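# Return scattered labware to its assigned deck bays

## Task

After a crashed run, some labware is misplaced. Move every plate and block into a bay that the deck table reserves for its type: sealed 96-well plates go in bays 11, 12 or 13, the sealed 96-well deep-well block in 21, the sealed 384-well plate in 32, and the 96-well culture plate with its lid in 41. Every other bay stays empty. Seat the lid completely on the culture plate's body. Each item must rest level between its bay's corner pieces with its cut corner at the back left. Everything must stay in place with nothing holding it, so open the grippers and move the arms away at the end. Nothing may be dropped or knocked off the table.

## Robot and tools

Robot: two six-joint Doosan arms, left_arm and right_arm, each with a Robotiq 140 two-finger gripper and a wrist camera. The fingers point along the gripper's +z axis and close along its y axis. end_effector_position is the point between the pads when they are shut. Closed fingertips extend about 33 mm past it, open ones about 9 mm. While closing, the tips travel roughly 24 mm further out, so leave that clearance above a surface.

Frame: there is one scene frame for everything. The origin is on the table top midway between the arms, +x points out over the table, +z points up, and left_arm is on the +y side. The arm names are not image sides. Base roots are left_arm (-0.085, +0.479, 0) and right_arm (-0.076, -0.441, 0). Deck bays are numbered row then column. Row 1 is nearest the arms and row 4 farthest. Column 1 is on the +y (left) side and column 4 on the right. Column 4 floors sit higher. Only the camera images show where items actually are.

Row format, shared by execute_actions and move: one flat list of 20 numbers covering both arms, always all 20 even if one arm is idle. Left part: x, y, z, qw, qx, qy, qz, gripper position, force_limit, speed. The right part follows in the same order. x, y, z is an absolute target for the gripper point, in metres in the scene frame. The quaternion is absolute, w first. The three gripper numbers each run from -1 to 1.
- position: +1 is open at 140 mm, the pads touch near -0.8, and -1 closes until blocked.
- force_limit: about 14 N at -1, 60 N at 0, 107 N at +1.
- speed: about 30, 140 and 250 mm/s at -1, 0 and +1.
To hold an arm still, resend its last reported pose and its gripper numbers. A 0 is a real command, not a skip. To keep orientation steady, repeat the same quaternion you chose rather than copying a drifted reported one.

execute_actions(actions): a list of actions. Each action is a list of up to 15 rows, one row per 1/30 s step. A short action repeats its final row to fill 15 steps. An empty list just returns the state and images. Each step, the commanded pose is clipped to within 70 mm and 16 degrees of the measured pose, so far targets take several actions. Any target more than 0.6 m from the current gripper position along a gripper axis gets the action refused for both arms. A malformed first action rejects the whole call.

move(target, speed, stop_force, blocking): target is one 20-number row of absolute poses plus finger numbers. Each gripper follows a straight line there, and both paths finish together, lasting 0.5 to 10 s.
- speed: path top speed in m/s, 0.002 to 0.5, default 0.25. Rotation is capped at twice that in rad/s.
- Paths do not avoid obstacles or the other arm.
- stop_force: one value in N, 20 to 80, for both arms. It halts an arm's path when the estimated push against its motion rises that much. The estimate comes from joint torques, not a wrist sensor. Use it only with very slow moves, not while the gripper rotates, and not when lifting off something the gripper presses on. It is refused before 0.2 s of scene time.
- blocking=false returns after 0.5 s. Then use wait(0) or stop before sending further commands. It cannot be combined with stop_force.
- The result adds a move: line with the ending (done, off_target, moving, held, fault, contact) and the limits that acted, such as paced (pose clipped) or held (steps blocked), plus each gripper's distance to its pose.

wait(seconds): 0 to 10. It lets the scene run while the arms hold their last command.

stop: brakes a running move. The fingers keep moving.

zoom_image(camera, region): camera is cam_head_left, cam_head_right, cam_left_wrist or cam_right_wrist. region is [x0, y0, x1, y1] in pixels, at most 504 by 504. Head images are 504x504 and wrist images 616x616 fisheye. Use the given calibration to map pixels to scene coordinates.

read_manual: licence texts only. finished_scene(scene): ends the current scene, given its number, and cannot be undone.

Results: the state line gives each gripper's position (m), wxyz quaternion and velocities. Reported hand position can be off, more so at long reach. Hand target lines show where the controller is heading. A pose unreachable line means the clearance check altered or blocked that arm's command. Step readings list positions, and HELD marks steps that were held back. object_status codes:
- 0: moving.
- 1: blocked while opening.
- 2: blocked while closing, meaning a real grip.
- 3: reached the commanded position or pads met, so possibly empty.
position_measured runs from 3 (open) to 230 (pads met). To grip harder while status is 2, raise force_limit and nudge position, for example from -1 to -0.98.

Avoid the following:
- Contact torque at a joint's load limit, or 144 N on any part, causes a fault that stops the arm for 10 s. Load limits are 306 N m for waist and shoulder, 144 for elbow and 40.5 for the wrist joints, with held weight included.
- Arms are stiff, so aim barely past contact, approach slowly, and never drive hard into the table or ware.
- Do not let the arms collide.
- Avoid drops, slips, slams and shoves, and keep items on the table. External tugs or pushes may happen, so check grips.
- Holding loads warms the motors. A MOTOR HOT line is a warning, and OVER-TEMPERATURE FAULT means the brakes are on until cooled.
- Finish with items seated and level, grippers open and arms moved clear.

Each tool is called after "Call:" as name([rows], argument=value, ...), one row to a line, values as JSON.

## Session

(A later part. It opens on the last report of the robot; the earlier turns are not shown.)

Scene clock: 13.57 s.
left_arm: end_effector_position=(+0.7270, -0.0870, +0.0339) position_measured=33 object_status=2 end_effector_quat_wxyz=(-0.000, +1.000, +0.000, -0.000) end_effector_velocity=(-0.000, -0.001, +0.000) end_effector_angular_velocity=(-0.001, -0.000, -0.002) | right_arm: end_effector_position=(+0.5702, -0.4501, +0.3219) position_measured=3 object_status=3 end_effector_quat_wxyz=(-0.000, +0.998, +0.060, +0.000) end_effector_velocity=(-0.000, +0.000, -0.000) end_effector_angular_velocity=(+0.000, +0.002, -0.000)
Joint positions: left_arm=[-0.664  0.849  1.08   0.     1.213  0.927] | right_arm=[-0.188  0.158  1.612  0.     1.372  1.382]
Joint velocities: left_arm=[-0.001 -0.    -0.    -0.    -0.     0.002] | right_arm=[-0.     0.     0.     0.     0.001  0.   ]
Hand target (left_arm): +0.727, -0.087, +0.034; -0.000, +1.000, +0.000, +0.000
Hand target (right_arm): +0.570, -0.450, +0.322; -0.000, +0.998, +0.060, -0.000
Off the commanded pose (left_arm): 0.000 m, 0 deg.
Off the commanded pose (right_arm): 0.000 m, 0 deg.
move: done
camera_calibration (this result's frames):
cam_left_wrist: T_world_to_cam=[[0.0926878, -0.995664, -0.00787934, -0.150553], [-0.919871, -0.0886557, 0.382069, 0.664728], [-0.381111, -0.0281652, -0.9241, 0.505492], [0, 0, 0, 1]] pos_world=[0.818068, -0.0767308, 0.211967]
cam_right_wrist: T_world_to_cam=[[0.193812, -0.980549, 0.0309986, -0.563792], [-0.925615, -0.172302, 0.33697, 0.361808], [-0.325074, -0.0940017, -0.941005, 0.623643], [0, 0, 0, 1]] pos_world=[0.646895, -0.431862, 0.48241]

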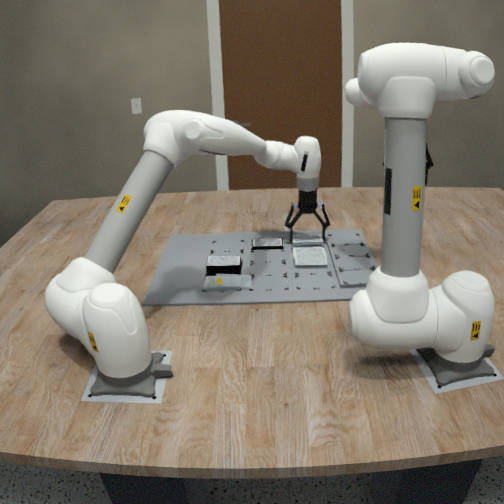

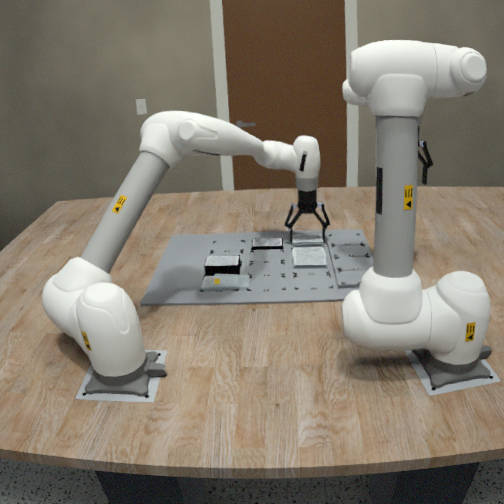

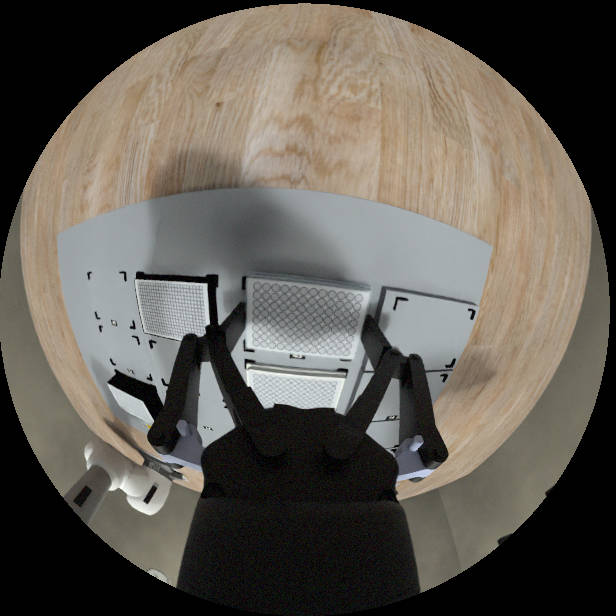

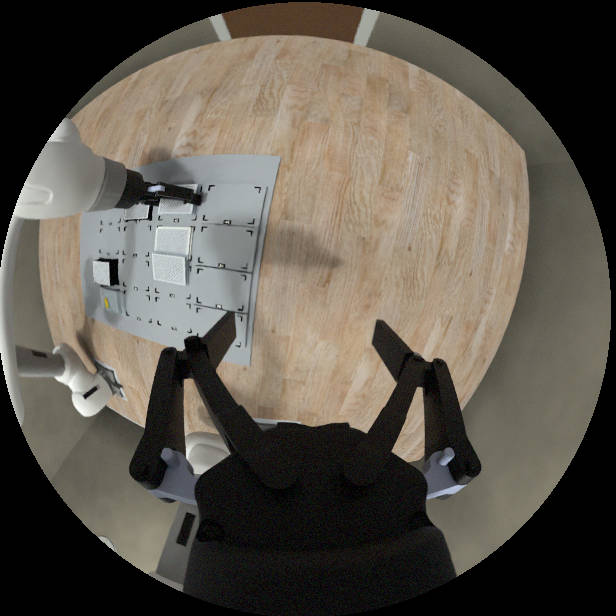

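Call:
move(target=[0.720,-0.084,0.033,0,1,0,0,-1,-0.3,-0.8,0.5702,-0.4501,0.3219,0,0.998,0.06,0,1,0,0], speed=0.02)

Call:
zoom_image(camera="cam_left_wrist", region=[220, 250, 390, 380])

Scene clock: 14.73 s.
left_arm: end_effector_position=(+0.7200, -0.0840, +0.0330) position_measured=33 object_status=2 end_effector_quat_wxyz=(-0.000, +1.000, +0.000, +0.000) end_effector_velocity=(+0.000, +0.001, -0.001) end_effector_angular_velocity=(+0.002, +0.001, -0.001) | right_arm: end_effector_position=(+0.5702, -0.4501, +0.3219) position_measured=3 object_status=3 end_effector_quat_wxyz=(-0.000, +0.998, +0.060, +0.000) end_effector_velocity=(-0.000, +0.000, -0.000) end_effector_angular_velocity=(+0.000, +0.001, -0.001)
Joint positions: left_arm=[-0.666  0.837  1.105  0.     1.2    0.925] | right_arm=[-0.188  0.158  1.612  0.     1.372  1.382]
Joint velocities: left_arm=[0.    0.001 0.001 0.001 0.    0.001] | right_arm=[ 0.     0.    -0.     0.     0.001  0.001]
Hand target (left_arm): +0.720, -0.084, +0.033; -0.000, +1.000, +0.000, +0.000
Hand target (right_arm): +0.570, -0.450, +0.322; -0.000, +0.998, +0.060, -0.000
Off the commanded pose (left_arm): 0.000 m, 0 deg.
Off the commanded pose (right_arm): 0.000 m, 0 deg.
move: done
camera_calibration (this result's frames):
cam_left_wrist: T_world_to_cam=[[0.092608, -0.995672, -0.00781454, -0.146888], [-0.919908, -0.0885593, 0.382004, 0.65899], [-0.381042, -0.028188, -0.924128, 0.50204], [0, 0, 0, 1]] pos_world=[0.811111, -0.0737413, 0.211065]
cam_right_wrist: T_world_to_cam=[[0.193812, -0.980549, 0.0309986, -0.563792], [-0.925615, -0.172302, 0.33697, 0.361808], [-0.325074, -0.0940017, -0.941005, 0.623643], [0, 0, 0, 1]] pos_world=[0.646895, -0.431862, 0.48241]

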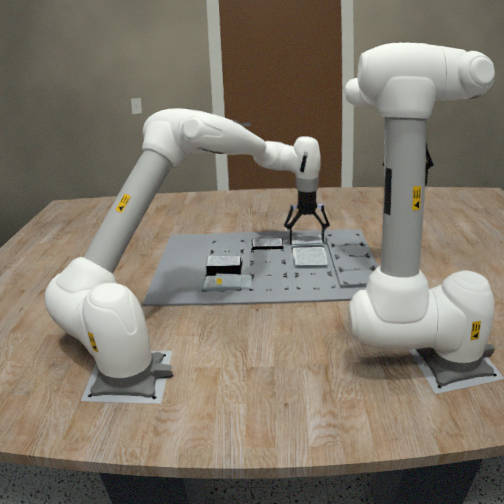

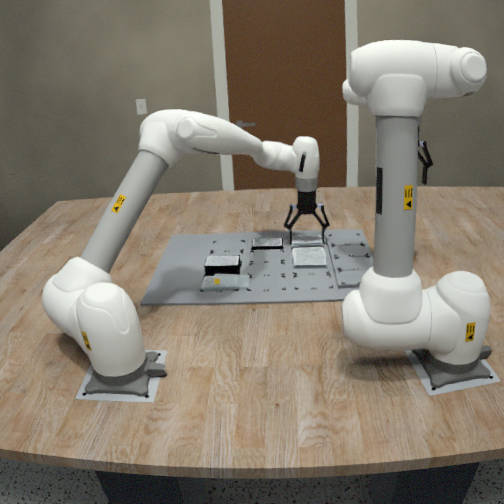

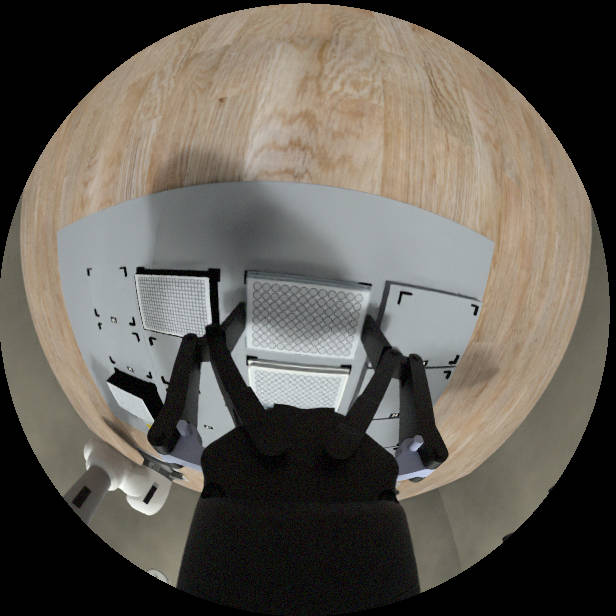

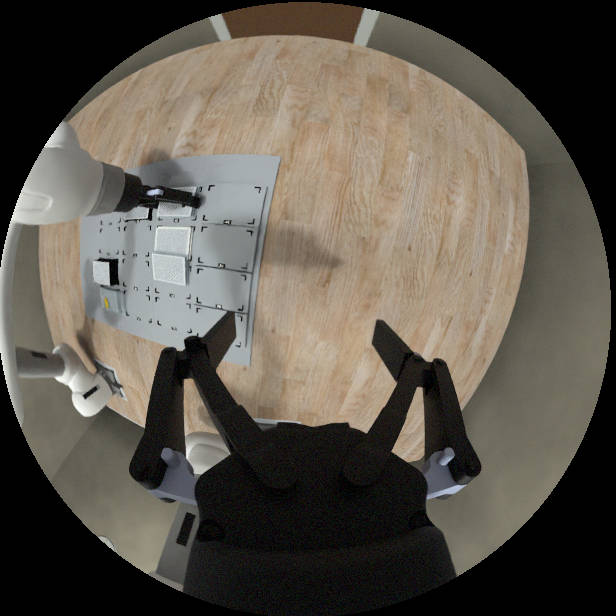

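Region (220, 250, 390, 380) of cam_left_wrist's 616x616 image, scaled by 2.965, with more detail than that image has; it fills the top 385 rows of this view, and the rest is white.

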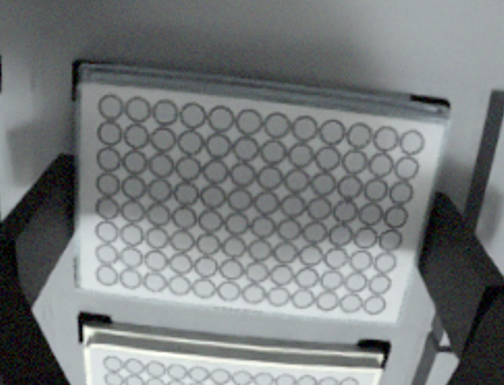

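Call:
move(target=[0.719,-0.083,0.032,0,1,0.008,0,-1,-0.3,-0.8,0.5702,-0.4501,0.3219,0,0.998,0.06,0,1,0,0], speed=0.02)

Call:
zoom_image(camera="cam_left_wrist", region=[220, 250, 390, 380])

Scene clock: 15.67 s.
left_arm: end_effector_position=(+0.7190, -0.0830, +0.0320) position_measured=33 object_status=2 end_effector_quat_wxyz=(-0.000, +1.000, +0.008, +0.000) end_effector_velocity=(+0.000, -0.001, +0.002) end_effector_angular_velocity=(-0.002, -0.001, +0.001) | right_arm: end_effector_position=(+0.5702, -0.4501, +0.3219) position_measured=3 object_status=3 end_effector_quat_wxyz=(-0.000, +0.998, +0.060, +0.000) end_effector_velocity=(-0.000, -0.000, +0.000) end_effector_angular_velocity=(-0.000, +0.001, -0.001)
Joint positions: left_arm=[-0.666  0.835  1.11   0.     1.197  0.909] | right_arm=[-0.188  0.158  1.612  0.     1.372  1.382]
Joint velocities: left_arm=[-0.    -0.001 -0.001 -0.     0.    -0.   ] | right_arm=[-0.001 -0.    -0.    -0.     0.001  0.   ]
Hand target (left_arm): +0.719, -0.083, +0.032; -0.000, +1.000, +0.008, +0.000
Hand target (right_arm): +0.570, -0.450, +0.322; -0.000, +0.998, +0.060, -0.000
Off the commanded pose (left_arm): 0.000 m, 0 deg.
Off the commanded pose (right_arm): 0.000 m, 0 deg.
move: done
camera_calibration (this result's frames):
cam_left_wrist: T_world_to_cam=[[0.10844, -0.994072, -0.00781075, -0.157117], [-0.918384, -0.103185, 0.382, 0.656179], [-0.380541, -0.0342507, -0.924129, 0.499877], [0, 0, 0, 1]] pos_world=[0.809886, -0.0713571, 0.210063]
cam_right_wrist: T_world_to_cam=[[0.193812, -0.980549, 0.0309987, -0.563792], [-0.925615, -0.172301, 0.33697, 0.361808], [-0.325074, -0.0940017, -0.941005, 0.623643], [0, 0, 0, 1]] pos_world=[0.646895, -0.431862, 0.482409]

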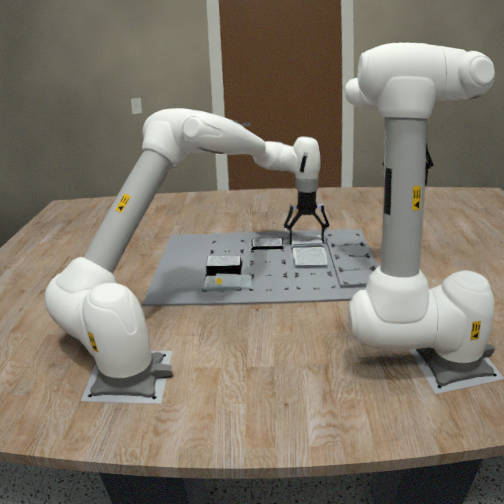

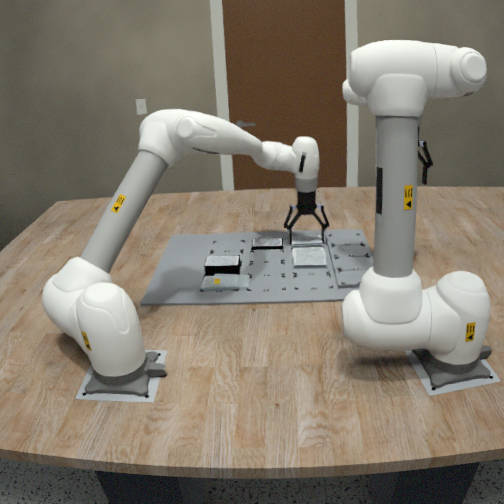

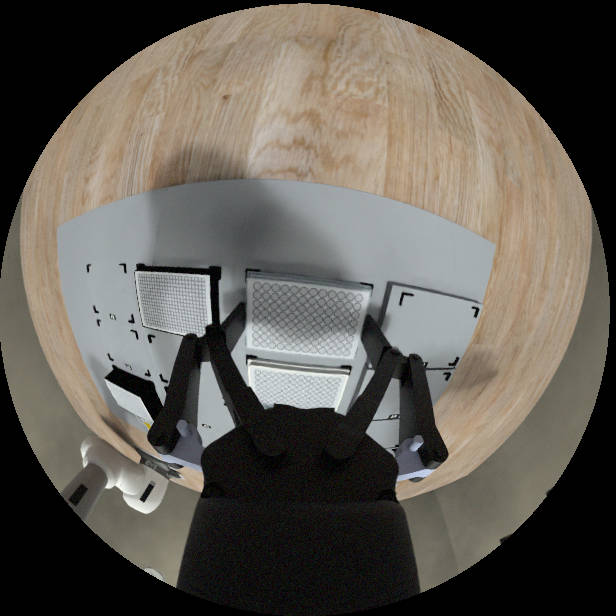

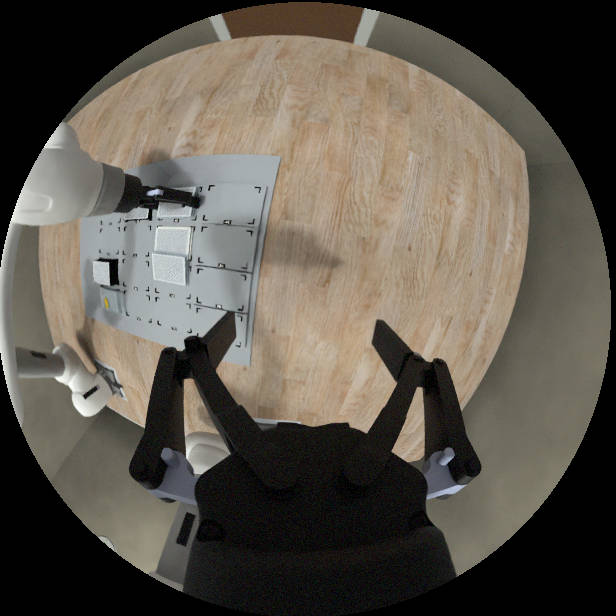

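Region (220, 250, 390, 380) of cam_left_wrist's 616x616 image, scaled by 2.965, with more detail than that image has; it fills the top 385 rows of this view, and the rest is white.

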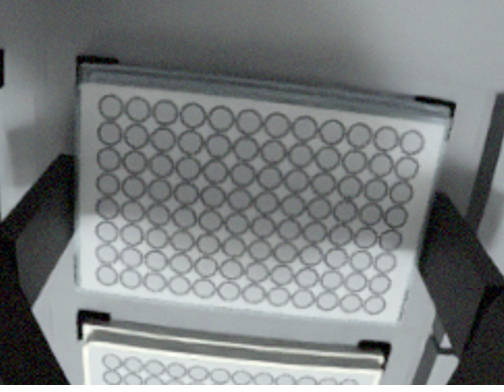

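Slightly too far left; y −0.0838 and descend.

Call:
move(target=[0.719,-0.0838,0.0318,0,1,0.008,0,-1,-0.3,-0.8,0.5702,-0.4501,0.3219,0,0.998,0.06,0,1,0,0], speed=0.01)

Call:
move(target=[0.719,-0.0838,0.022,0,1,0.008,0,-1,-0.3,-0.8,0.5702,-0.4501,0.3219,0,0.998,0.06,0,1,0,0], speed=0.005, stop_force=20)

Call:
zoom_image(camera="cam_left_wrist", region=[220, 250, 390, 380])

Scene clock: 19.17 s.
left_arm: end_effector_position=(+0.7190, -0.0838, +0.0318) position_measured=33 object_status=2 end_effector_quat_wxyz=(+0.000, +1.000, +0.008, +0.000) end_effector_velocity=(+0.001, +0.000, +0.001) end_effector_angular_velocity=(-0.000, -0.001, +0.000) | right_arm: end_effector_position=(+0.5702, -0.4501, +0.3219) position_measured=3 object_status=3 end_effector_quat_wxyz=(-0.000, +0.998, +0.060, +0.000) end_effector_velocity=(-0.000, +0.000, +0.000) end_effector_angular_velocity=(-0.000, +0.000, -0.001)
Joint positions: left_arm=[-0.667  0.836  1.108 -0.     1.197  0.909] | right_arm=[-0.188  0.158  1.612  0.     1.372  1.382]
Joint velocities: left_arm=[ 0.     0.    -0.002  0.     0.001 -0.   ] | right_arm=[ 0.    -0.     0.    -0.     0.     0.002]
Hand target (left_arm): +0.719, -0.084, +0.032; -0.000, +1.000, +0.008, -0.000
Hand target (right_arm): +0.570, -0.450, +0.322; -0.000, +0.998, +0.060, -0.000
Off the commanded pose (left_arm): 0.000 m, 0 deg.
Off the commanded pose (right_arm): 0.000 m, 0 deg.
move: done
camera_calibration (this result's frames):
cam_left_wrist: T_world_to_cam=[[0.108537, -0.994062, -0.00776951, -0.15793], [-0.918377, -0.103259, 0.381997, 0.656196], [-0.380531, -0.0343254, -0.924131, 0.499694], [0, 0, 0, 1]] pos_world=[0.809926, -0.0720818, 0.209891]
cam_right_wrist: T_world_to_cam=[[0.193812, -0.980549, 0.0309987, -0.563792], [-0.925615, -0.172302, 0.33697, 0.361808], [-0.325074, -0.0940018, -0.941005, 0.623643], [0, 0, 0, 1]] pos_world=[0.646895, -0.431862, 0.48241]

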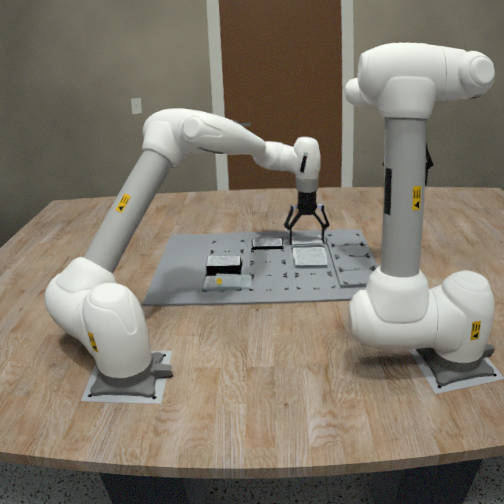

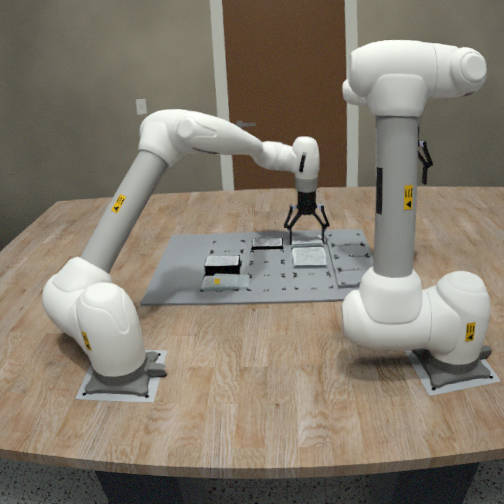

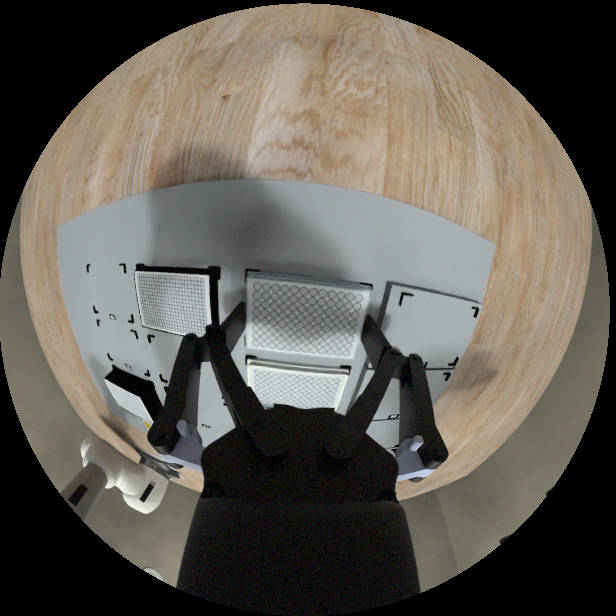

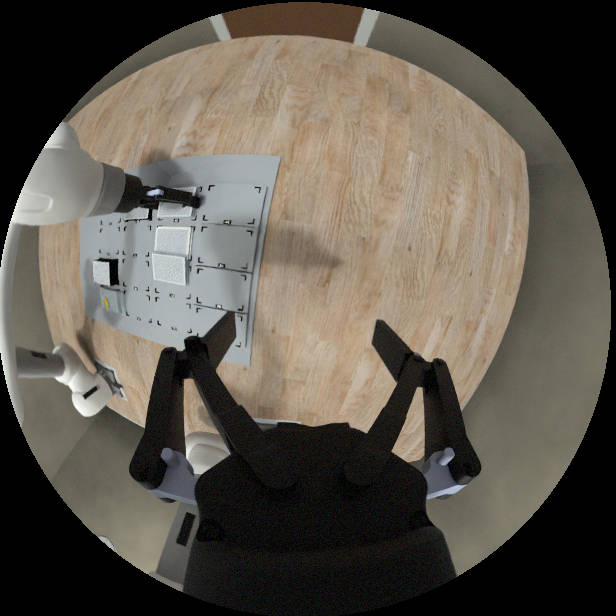

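Scene clock: 20.37 s.
left_arm: end_effector_position=(+0.7189, -0.0838, +0.0274) position_measured=33 object_status=2 end_effector_quat_wxyz=(-0.000, +1.000, +0.008, -0.000) end_effector_velocity=(+0.000, +0.000, +0.000) end_effector_angular_velocity=(+0.001, +0.001, +0.000) | right_arm: end_effector_position=(+0.5702, -0.4501, +0.3219) position_measured=3 object_status=3 end_effector_quat_wxyz=(-0.000, +0.998, +0.060, +0.000) end_effector_velocity=(-0.000, -0.000, +0.000) end_effector_angular_velocity=(-0.000, -0.000, +0.000)
Joint positions: left_arm=[-0.667  0.839  1.111 -0.     1.191  0.909] | right_arm=[-0.188  0.158  1.612  0.     1.372  1.382]
Joint velocities: left_arm=[ 0.     0.001 -0.002  0.     0.003 -0.   ] | right_arm=[-0.    -0.     0.    -0.    -0.    -0.001]
Hand target (left_arm): +0.719, -0.084, +0.028; +0.000, +1.000, +0.008, +0.000
Hand target (right_arm): +0.570, -0.450, +0.322; -0.000, +0.998, +0.060, -0.000
Off the commanded pose (left_arm): 0.005 m, 0 deg.
Off the commanded pose (right_arm): 0.000 m, 0 deg.
move: contact (left_arm)
camera_calibration (this result's frames):
cam_left_wrist: T_world_to_cam=[[0.108486, -0.994067, -0.00781151, -0.157957], [-0.918348, -0.103225, 0.382075, 0.657806], [-0.380614, -0.0342761, -0.924098, 0.495618], [0, 0, 0, 1]] pos_world=[0.809871, -0.0721305, 0.205435]
cam_right_wrist: T_world_to_cam=[[0.193813, -0.980549, 0.0309987, -0.563793], [-0.925615, -0.172302, 0.33697, 0.361808], [-0.325074, -0.0940019, -0.941005, 0.623643], [0, 0, 0, 1]] pos_world=[0.646895, -0.431862, 0.48241]

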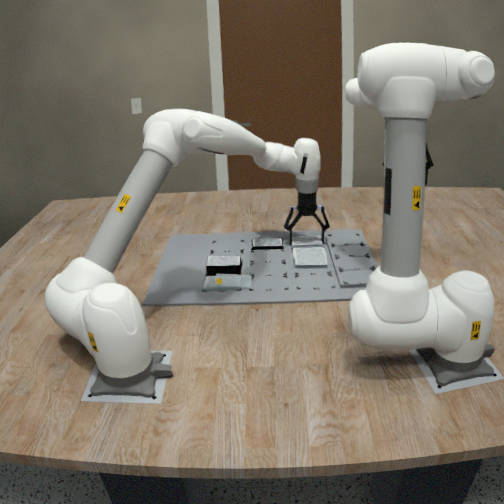

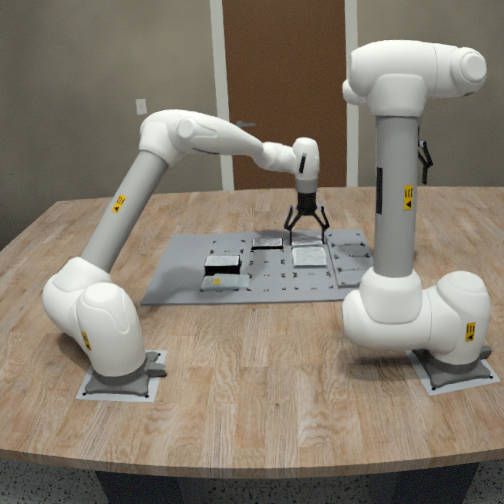

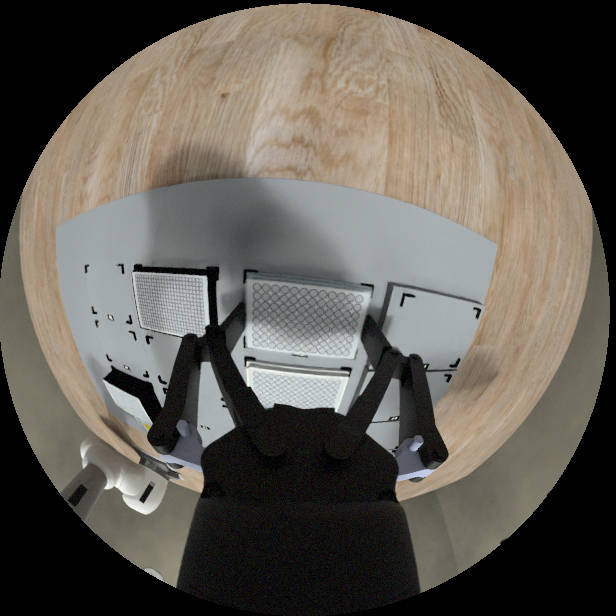

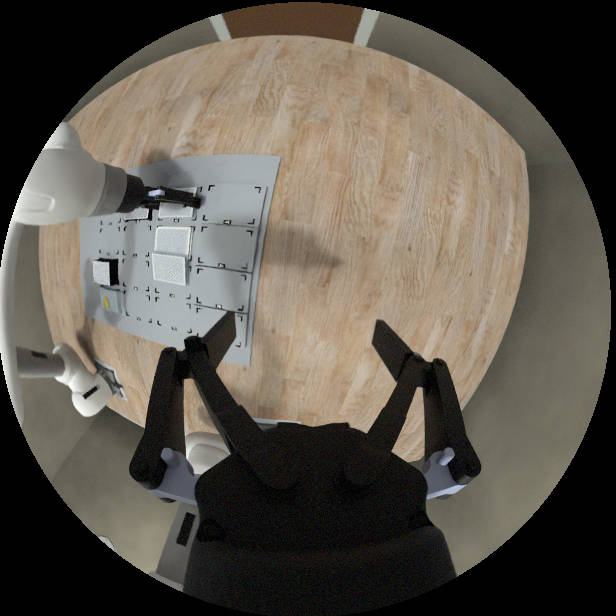

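Region (220, 250, 390, 380) of cam_left_wrist's 616x616 image, scaled by 2.965, with more detail than that image has; it fills the top 385 rows of this view, and the rest is white.

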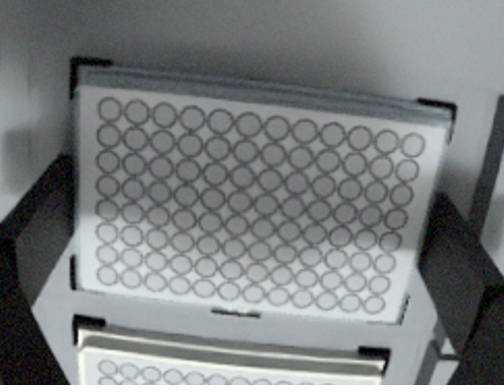

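Call:
move(target=[0.719,-0.0838,0.028,0,1,0.008,0,1,-0.3,-0.5,0.5702,-0.4501,0.3219,0,0.998,0.06,0,1,0,0], speed=0.01)

Call:
move(target=[0.719,-0.0838,0.06,0,1,0.008,0,1,-0.3,-0.5,0.5702,-0.4501,0.3219,0,0.998,0.06,0,1,0,0], speed=0.08)

Call:
move(target=[0.54,-0.085,0.075,0,1,0.008,0,1,-0.3,-0.5,0.5702,-0.4501,0.3219,0,0.998,0.06,0,1,0,0], speed=0.2)

Call:
zoom_image(camera="cam_left_wrist", region=[170, 100, 450, 400])

Call:
zoom_image(camera="cam_right_wrist", region=[80, 150, 260, 330])

Scene clock: 21.40 s.
left_arm: end_effector_position=(+0.7190, -0.0838, +0.0280) position_measured=3 object_status=3 end_effector_quat_wxyz=(+0.000, +1.000, +0.008, -0.000) end_effector_velocity=(+0.001, +0.001, -0.000) end_effector_angular_velocity=(+0.001, -0.001, +0.001) | right_arm: end_effector_position=(+0.5702, -0.4501, +0.3219) position_measured=3 object_status=3 end_effector_quat_wxyz=(-0.000, +0.998, +0.060, +0.000) end_effector_velocity=(-0.000, -0.000, +0.000) end_effector_angular_velocity=(-0.000, +0.001, +0.000)
Joint positions: left_arm=[-0.667  0.838  1.111 -0.     1.192  0.909] | right_arm=[-0.188  0.158  1.612  0.     1.372  1.382]
Joint velocities: left_arm=[ 0.001  0.001 -0.     0.002 -0.    -0.001] | right_arm=[ 0.     0.    -0.    -0.     0.001  0.   ]
Hand target (left_arm): +0.719, -0.084, +0.028; +0.000, +1.000, +0.008, -0.000
Hand target (right_arm): +0.570, -0.450, +0.322; -0.000, +0.998, +0.060, -0.000
Off the commanded pose (left_arm): 0.000 m, 0 deg.
Off the commanded pose (right_arm): 0.000 m, 0 deg.
move: done
camera_calibration (this result's frames):
cam_left_wrist: T_world_to_cam=[[0.108487, -0.994067, -0.00779477, -0.157975], [-0.918355, -0.10322, 0.382059, 0.657609], [-0.380597, -0.0342901, -0.924105, 0.496154], [0, 0, 0, 1]] pos_world=[0.809891, -0.0721456, 0.206022]
cam_right_wrist: T_world_to_cam=[[0.193813, -0.980549, 0.0309987, -0.563793], [-0.925615, -0.172302, 0.33697, 0.361808], [-0.325074, -0.0940019, -0.941005, 0.623643], [0, 0, 0, 1]] pos_world=[0.646895, -0.431862, 0.482409]

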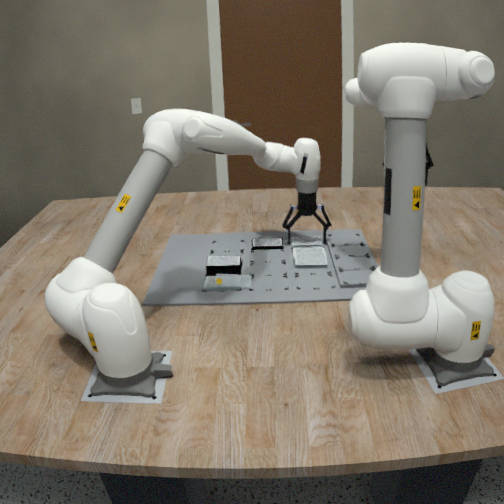

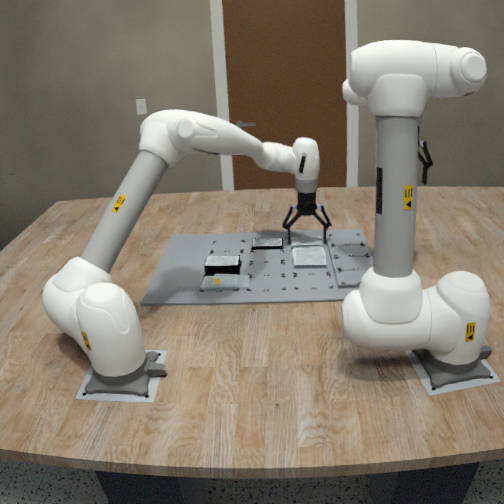

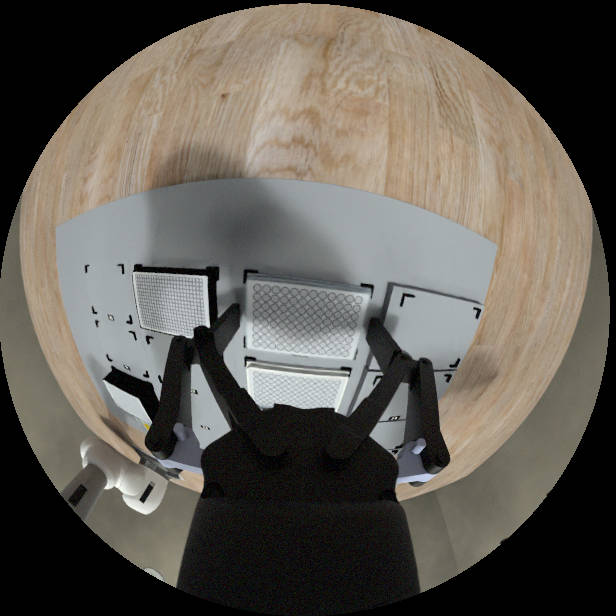

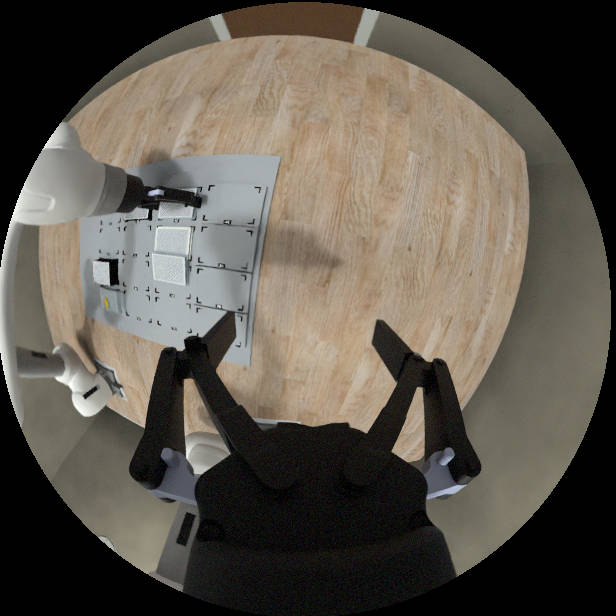

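Scene clock: 22.13 s.
left_arm: end_effector_position=(+0.7190, -0.0839, +0.0601) position_measured=3 object_status=3 end_effector_quat_wxyz=(+0.000, +1.000, +0.008, +0.000) end_effector_velocity=(-0.000, -0.000, +0.000) end_effector_angular_velocity=(+0.000, +0.001, -0.000) | right_arm: end_effector_position=(+0.5702, -0.4501, +0.3219) position_measured=3 object_status=3 end_effector_quat_wxyz=(-0.000, +0.998, +0.060, +0.000) end_effector_velocity=(+0.000, +0.000, -0.000) end_effector_angular_velocity=(+0.000, -0.000, -0.001)
Joint positions: left_arm=[-0.667  0.818  1.088 -0.     1.236  0.909] | right_arm=[-0.188  0.158  1.612  0.     1.372  1.382]
Joint velocities: left_arm=[-0.     0.    -0.001 -0.001  0.002  0.001] | right_arm=[ 0.     0.    -0.     0.    -0.     0.001]
Hand target (left_arm): +0.719, -0.084, +0.060; +0.000, +1.000, +0.008, -0.000
Hand target (right_arm): +0.570, -0.450, +0.322; -0.000, +0.998, +0.060, -0.000
Off the commanded pose (left_arm): 0.000 m, 0 deg.
Off the commanded pose (right_arm): 0.000 m, 0 deg.
move: done
camera_calibration (this result's frames):
cam_left_wrist: T_world_to_cam=[[0.108506, -0.994066, -0.00767123, -0.157762], [-0.918408, -0.103195, 0.381938, 0.645405], [-0.380464, -0.0343972, -0.924156, 0.525806], [0, 0, 0, 1]] pos_world=[0.809913, -0.0721374, 0.238212]
cam_right_wrist: T_world_to_cam=[[0.193813, -0.980549, 0.0309985, -0.563793], [-0.925615, -0.172302, 0.33697, 0.361808], [-0.325074, -0.0940018, -0.941005, 0.623643], [0, 0, 0, 1]] pos_world=[0.646895, -0.431862, 0.48241]

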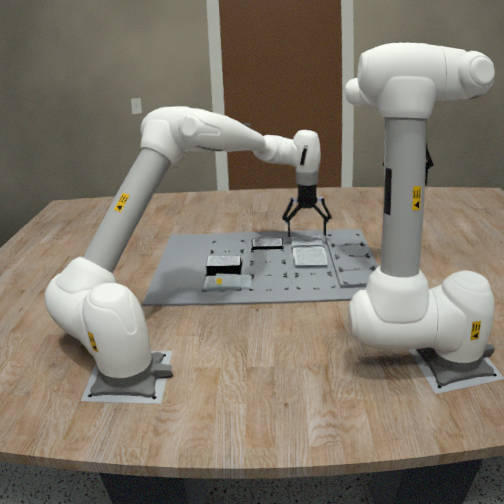

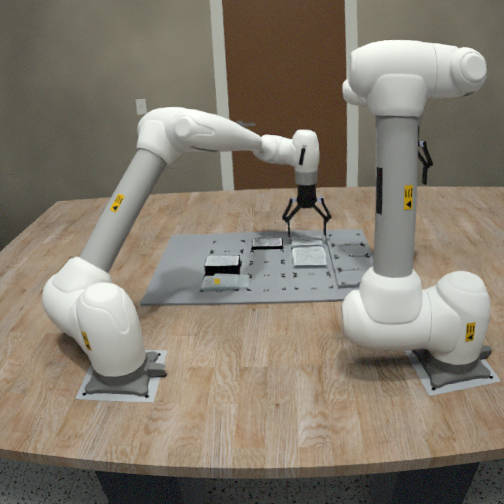

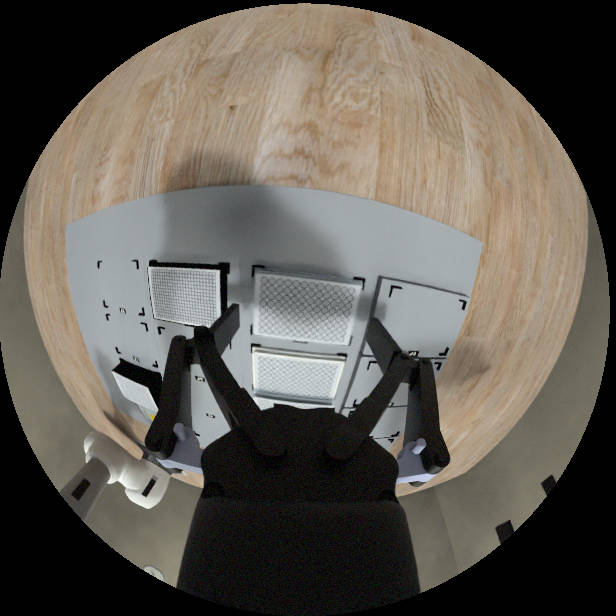

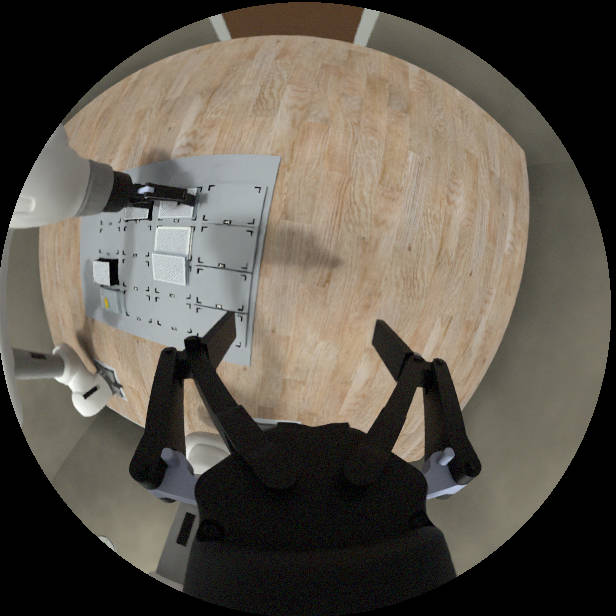

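Scene clock: 23.37 s.
left_arm: end_effector_position=(+0.5400, -0.0850, +0.0752) position_measured=3 object_status=3 end_effector_quat_wxyz=(+0.000, +1.000, +0.008, -0.000) end_effector_velocity=(-0.001, +0.001, -0.001) end_effector_angular_velocity=(+0.001, +0.001, +0.001) | right_arm: end_effector_position=(+0.5702, -0.4501, +0.3219) position_measured=3 object_status=3 end_effector_quat_wxyz=(-0.000, +0.998, +0.060, +0.000) end_effector_velocity=(+0.000, -0.000, +0.000) end_effector_angular_velocity=(-0.000, -0.001, +0.000)
Joint positions: left_arm=[-0.796  0.591  1.462 -0.     1.088  0.779] | right_arm=[-0.188  0.158  1.612  0.     1.372  1.382]
Joint velocities: left_arm=[ 0.    -0.     0.002  0.     0.    -0.   ] | right_arm=[-0.    -0.     0.    -0.    -0.001 -0.001]
Hand target (left_arm): +0.540, -0.085, +0.075; -0.000, +1.000, +0.008, -0.000
Hand target (right_arm): +0.570, -0.450, +0.322; -0.000, +0.998, +0.060, -0.000
Off the commanded pose (left_arm): 0.000 m, 0 deg.
Off the commanded pose (right_arm): 0.000 m, 0 deg.
move: done
camera_calibration (this result's frames):
cam_left_wrist: T_world_to_cam=[[0.108735, -0.994041, -0.00774641, -0.139442], [-0.918274, -0.103425, 0.3822, 0.474978], [-0.380724, -0.0344451, -0.924047, 0.471675], [0, 0, 0, 1]] pos_world=[0.6309, -0.0732397, 0.253233]
cam_right_wrist: T_world_to_cam=[[0.193813, -0.980549, 0.0309986, -0.563793], [-0.925615, -0.172302, 0.33697, 0.361808], [-0.325074, -0.0940018, -0.941005, 0.623643], [0, 0, 0, 1]] pos_world=[0.646895, -0.431862, 0.482409]

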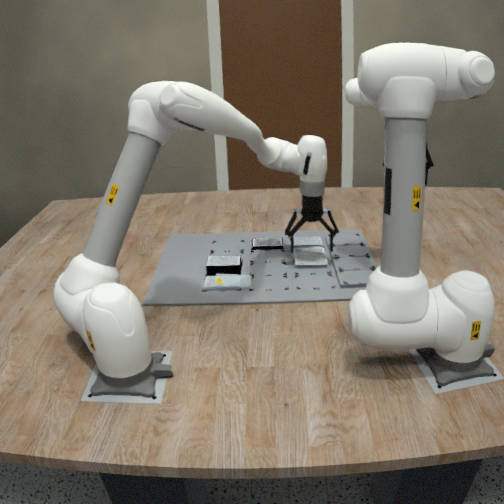

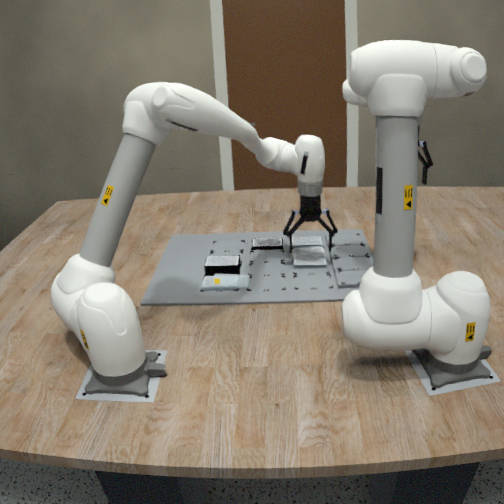

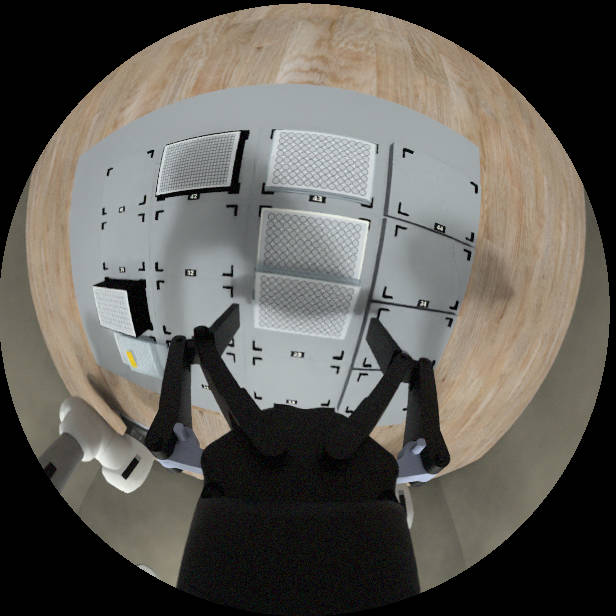

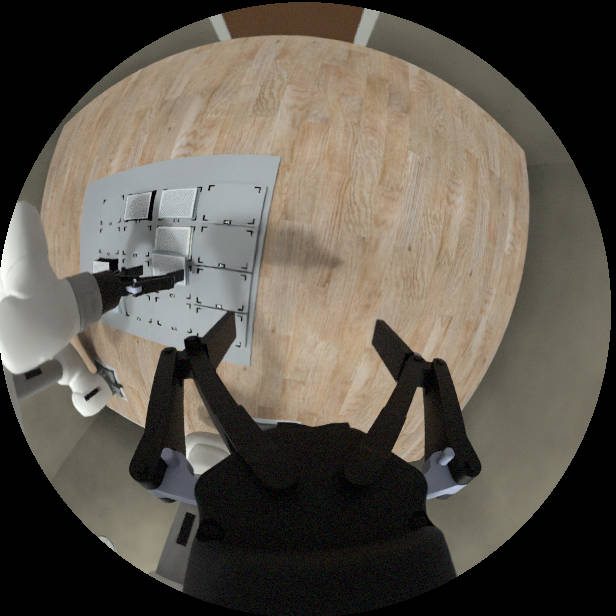

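Region (170, 100, 450, 400) of cam_left_wrist's 616x616 image, scaled by 1.680, with more detail than that image has; it fills the left 470 columns of this view, and the rest is white.

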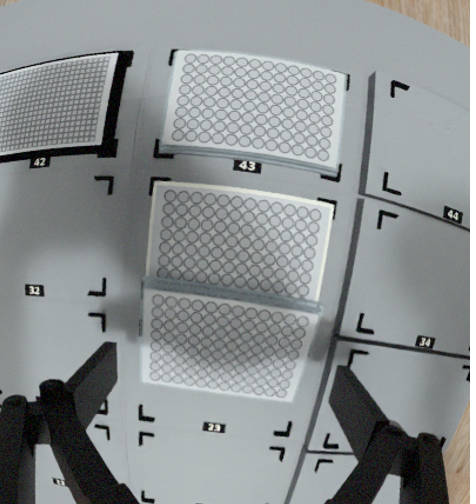

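Region (80, 150, 260, 330) of cam_right_wrist's 616x616 image, scaled by 2.800, with more detail than that image has.

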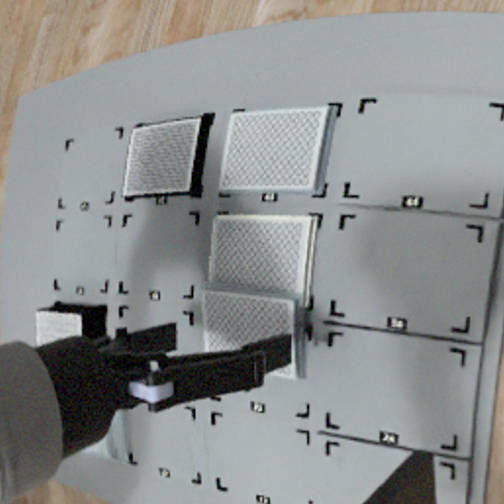

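Call:
move(target=[0.539,-0.084,0.052,0,0.995,0.008,0.1,1,-0.3,-0.5,0.5702,-0.4501,0.3219,0,0.998,0.06,0,1,0,0], speed=0.08)

Call:
zoom_image(camera="cam_left_wrist", region=[200, 250, 410, 400])

Scene clock: 25.37 s.
left_arm: end_effector_position=(+0.5390, -0.0840, +0.0520) position_measured=3 object_status=3 end_effector_quat_wxyz=(+0.000, +0.995, +0.008, +0.100) end_effector_velocity=(-0.001, -0.000, -0.001) end_effector_angular_velocity=(+0.001, +0.002, -0.000) | right_arm: end_effector_position=(+0.5702, -0.4501, +0.3219) position_measured=3 object_status=3 end_effector_quat_wxyz=(-0.000, +0.998, +0.060, +0.000) end_effector_velocity=(+0.000, -0.000, +0.000) end_effector_angular_velocity=(-0.000, -0.000, +0.000)
Joint positions: left_arm=[-0.855  0.547  1.598  0.195  0.871  0.604] | right_arm=[-0.188  0.158  1.612  0.     1.372  1.382]
Joint velocities: left_arm=[-0.001  0.     0.001 -0.001  0.001 -0.   ] | right_arm=[-0. -0. -0. -0. -0. -0.]
Hand target (left_arm): +0.539, -0.084, +0.052; +0.000, +0.995, +0.008, +0.100
Hand target (right_arm): +0.570, -0.450, +0.322; -0.000, +0.998, +0.060, -0.000
Off the commanded pose (left_arm): 0.000 m, 0 deg.
Off the commanded pose (right_arm): 0.000 m, 0 deg.
move: done
camera_calibration (this result's frames):
cam_left_wrist: T_world_to_cam=[[0.10811, -0.99406, 0.0125486, -0.139259], [-0.975992, -0.103728, 0.191519, 0.524038], [-0.189079, -0.0329525, -0.981409, 0.349735], [0, 0, 0, 1]] pos_world=[0.59264, -0.0725494, 0.244617]
cam_right_wrist: T_world_to_cam=[[0.193812, -0.980549, 0.0309986, -0.563792], [-0.925615, -0.172302, 0.33697, 0.361808], [-0.325074, -0.0940017, -0.941005, 0.623643], [0, 0, 0, 1]] pos_world=[0.646895, -0.431862, 0.48241]

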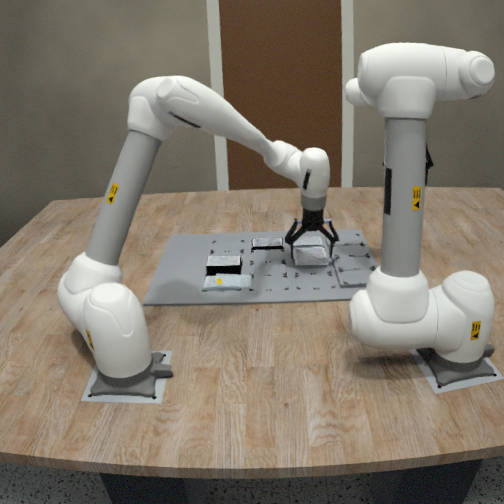

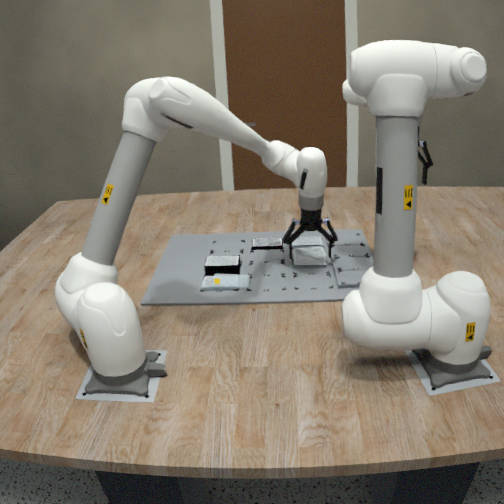

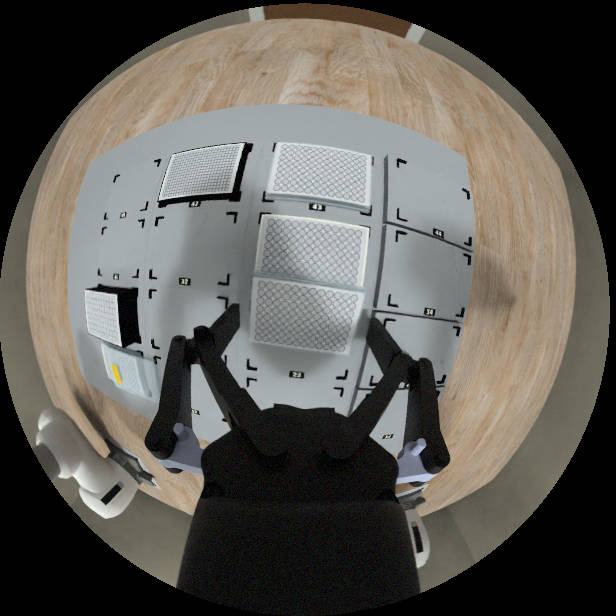

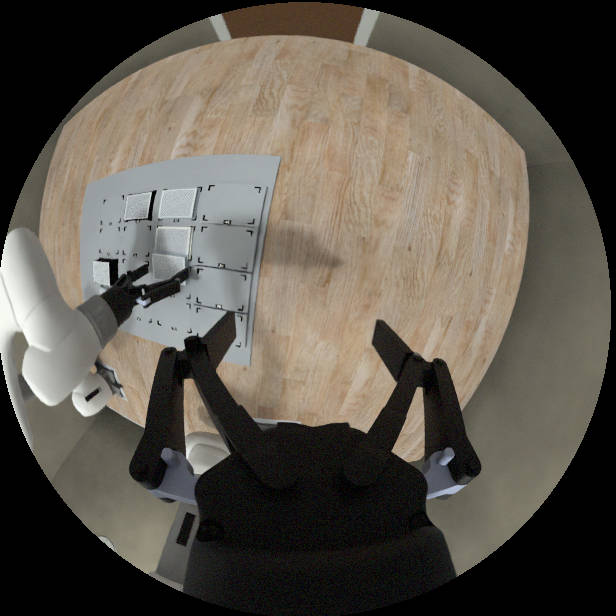

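Region (200, 250, 410, 400) of cam_left_wrist's 616x616 image, scaled by 2.400, with more detail than that image has; it fills the top 360 rows of this view, and the rest is white.

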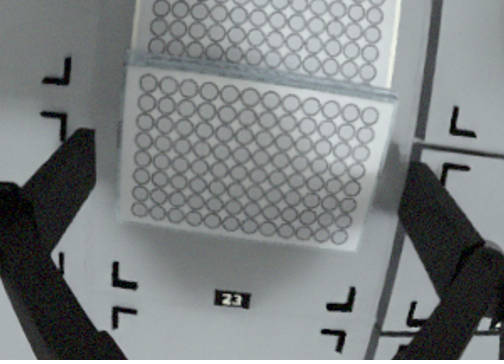

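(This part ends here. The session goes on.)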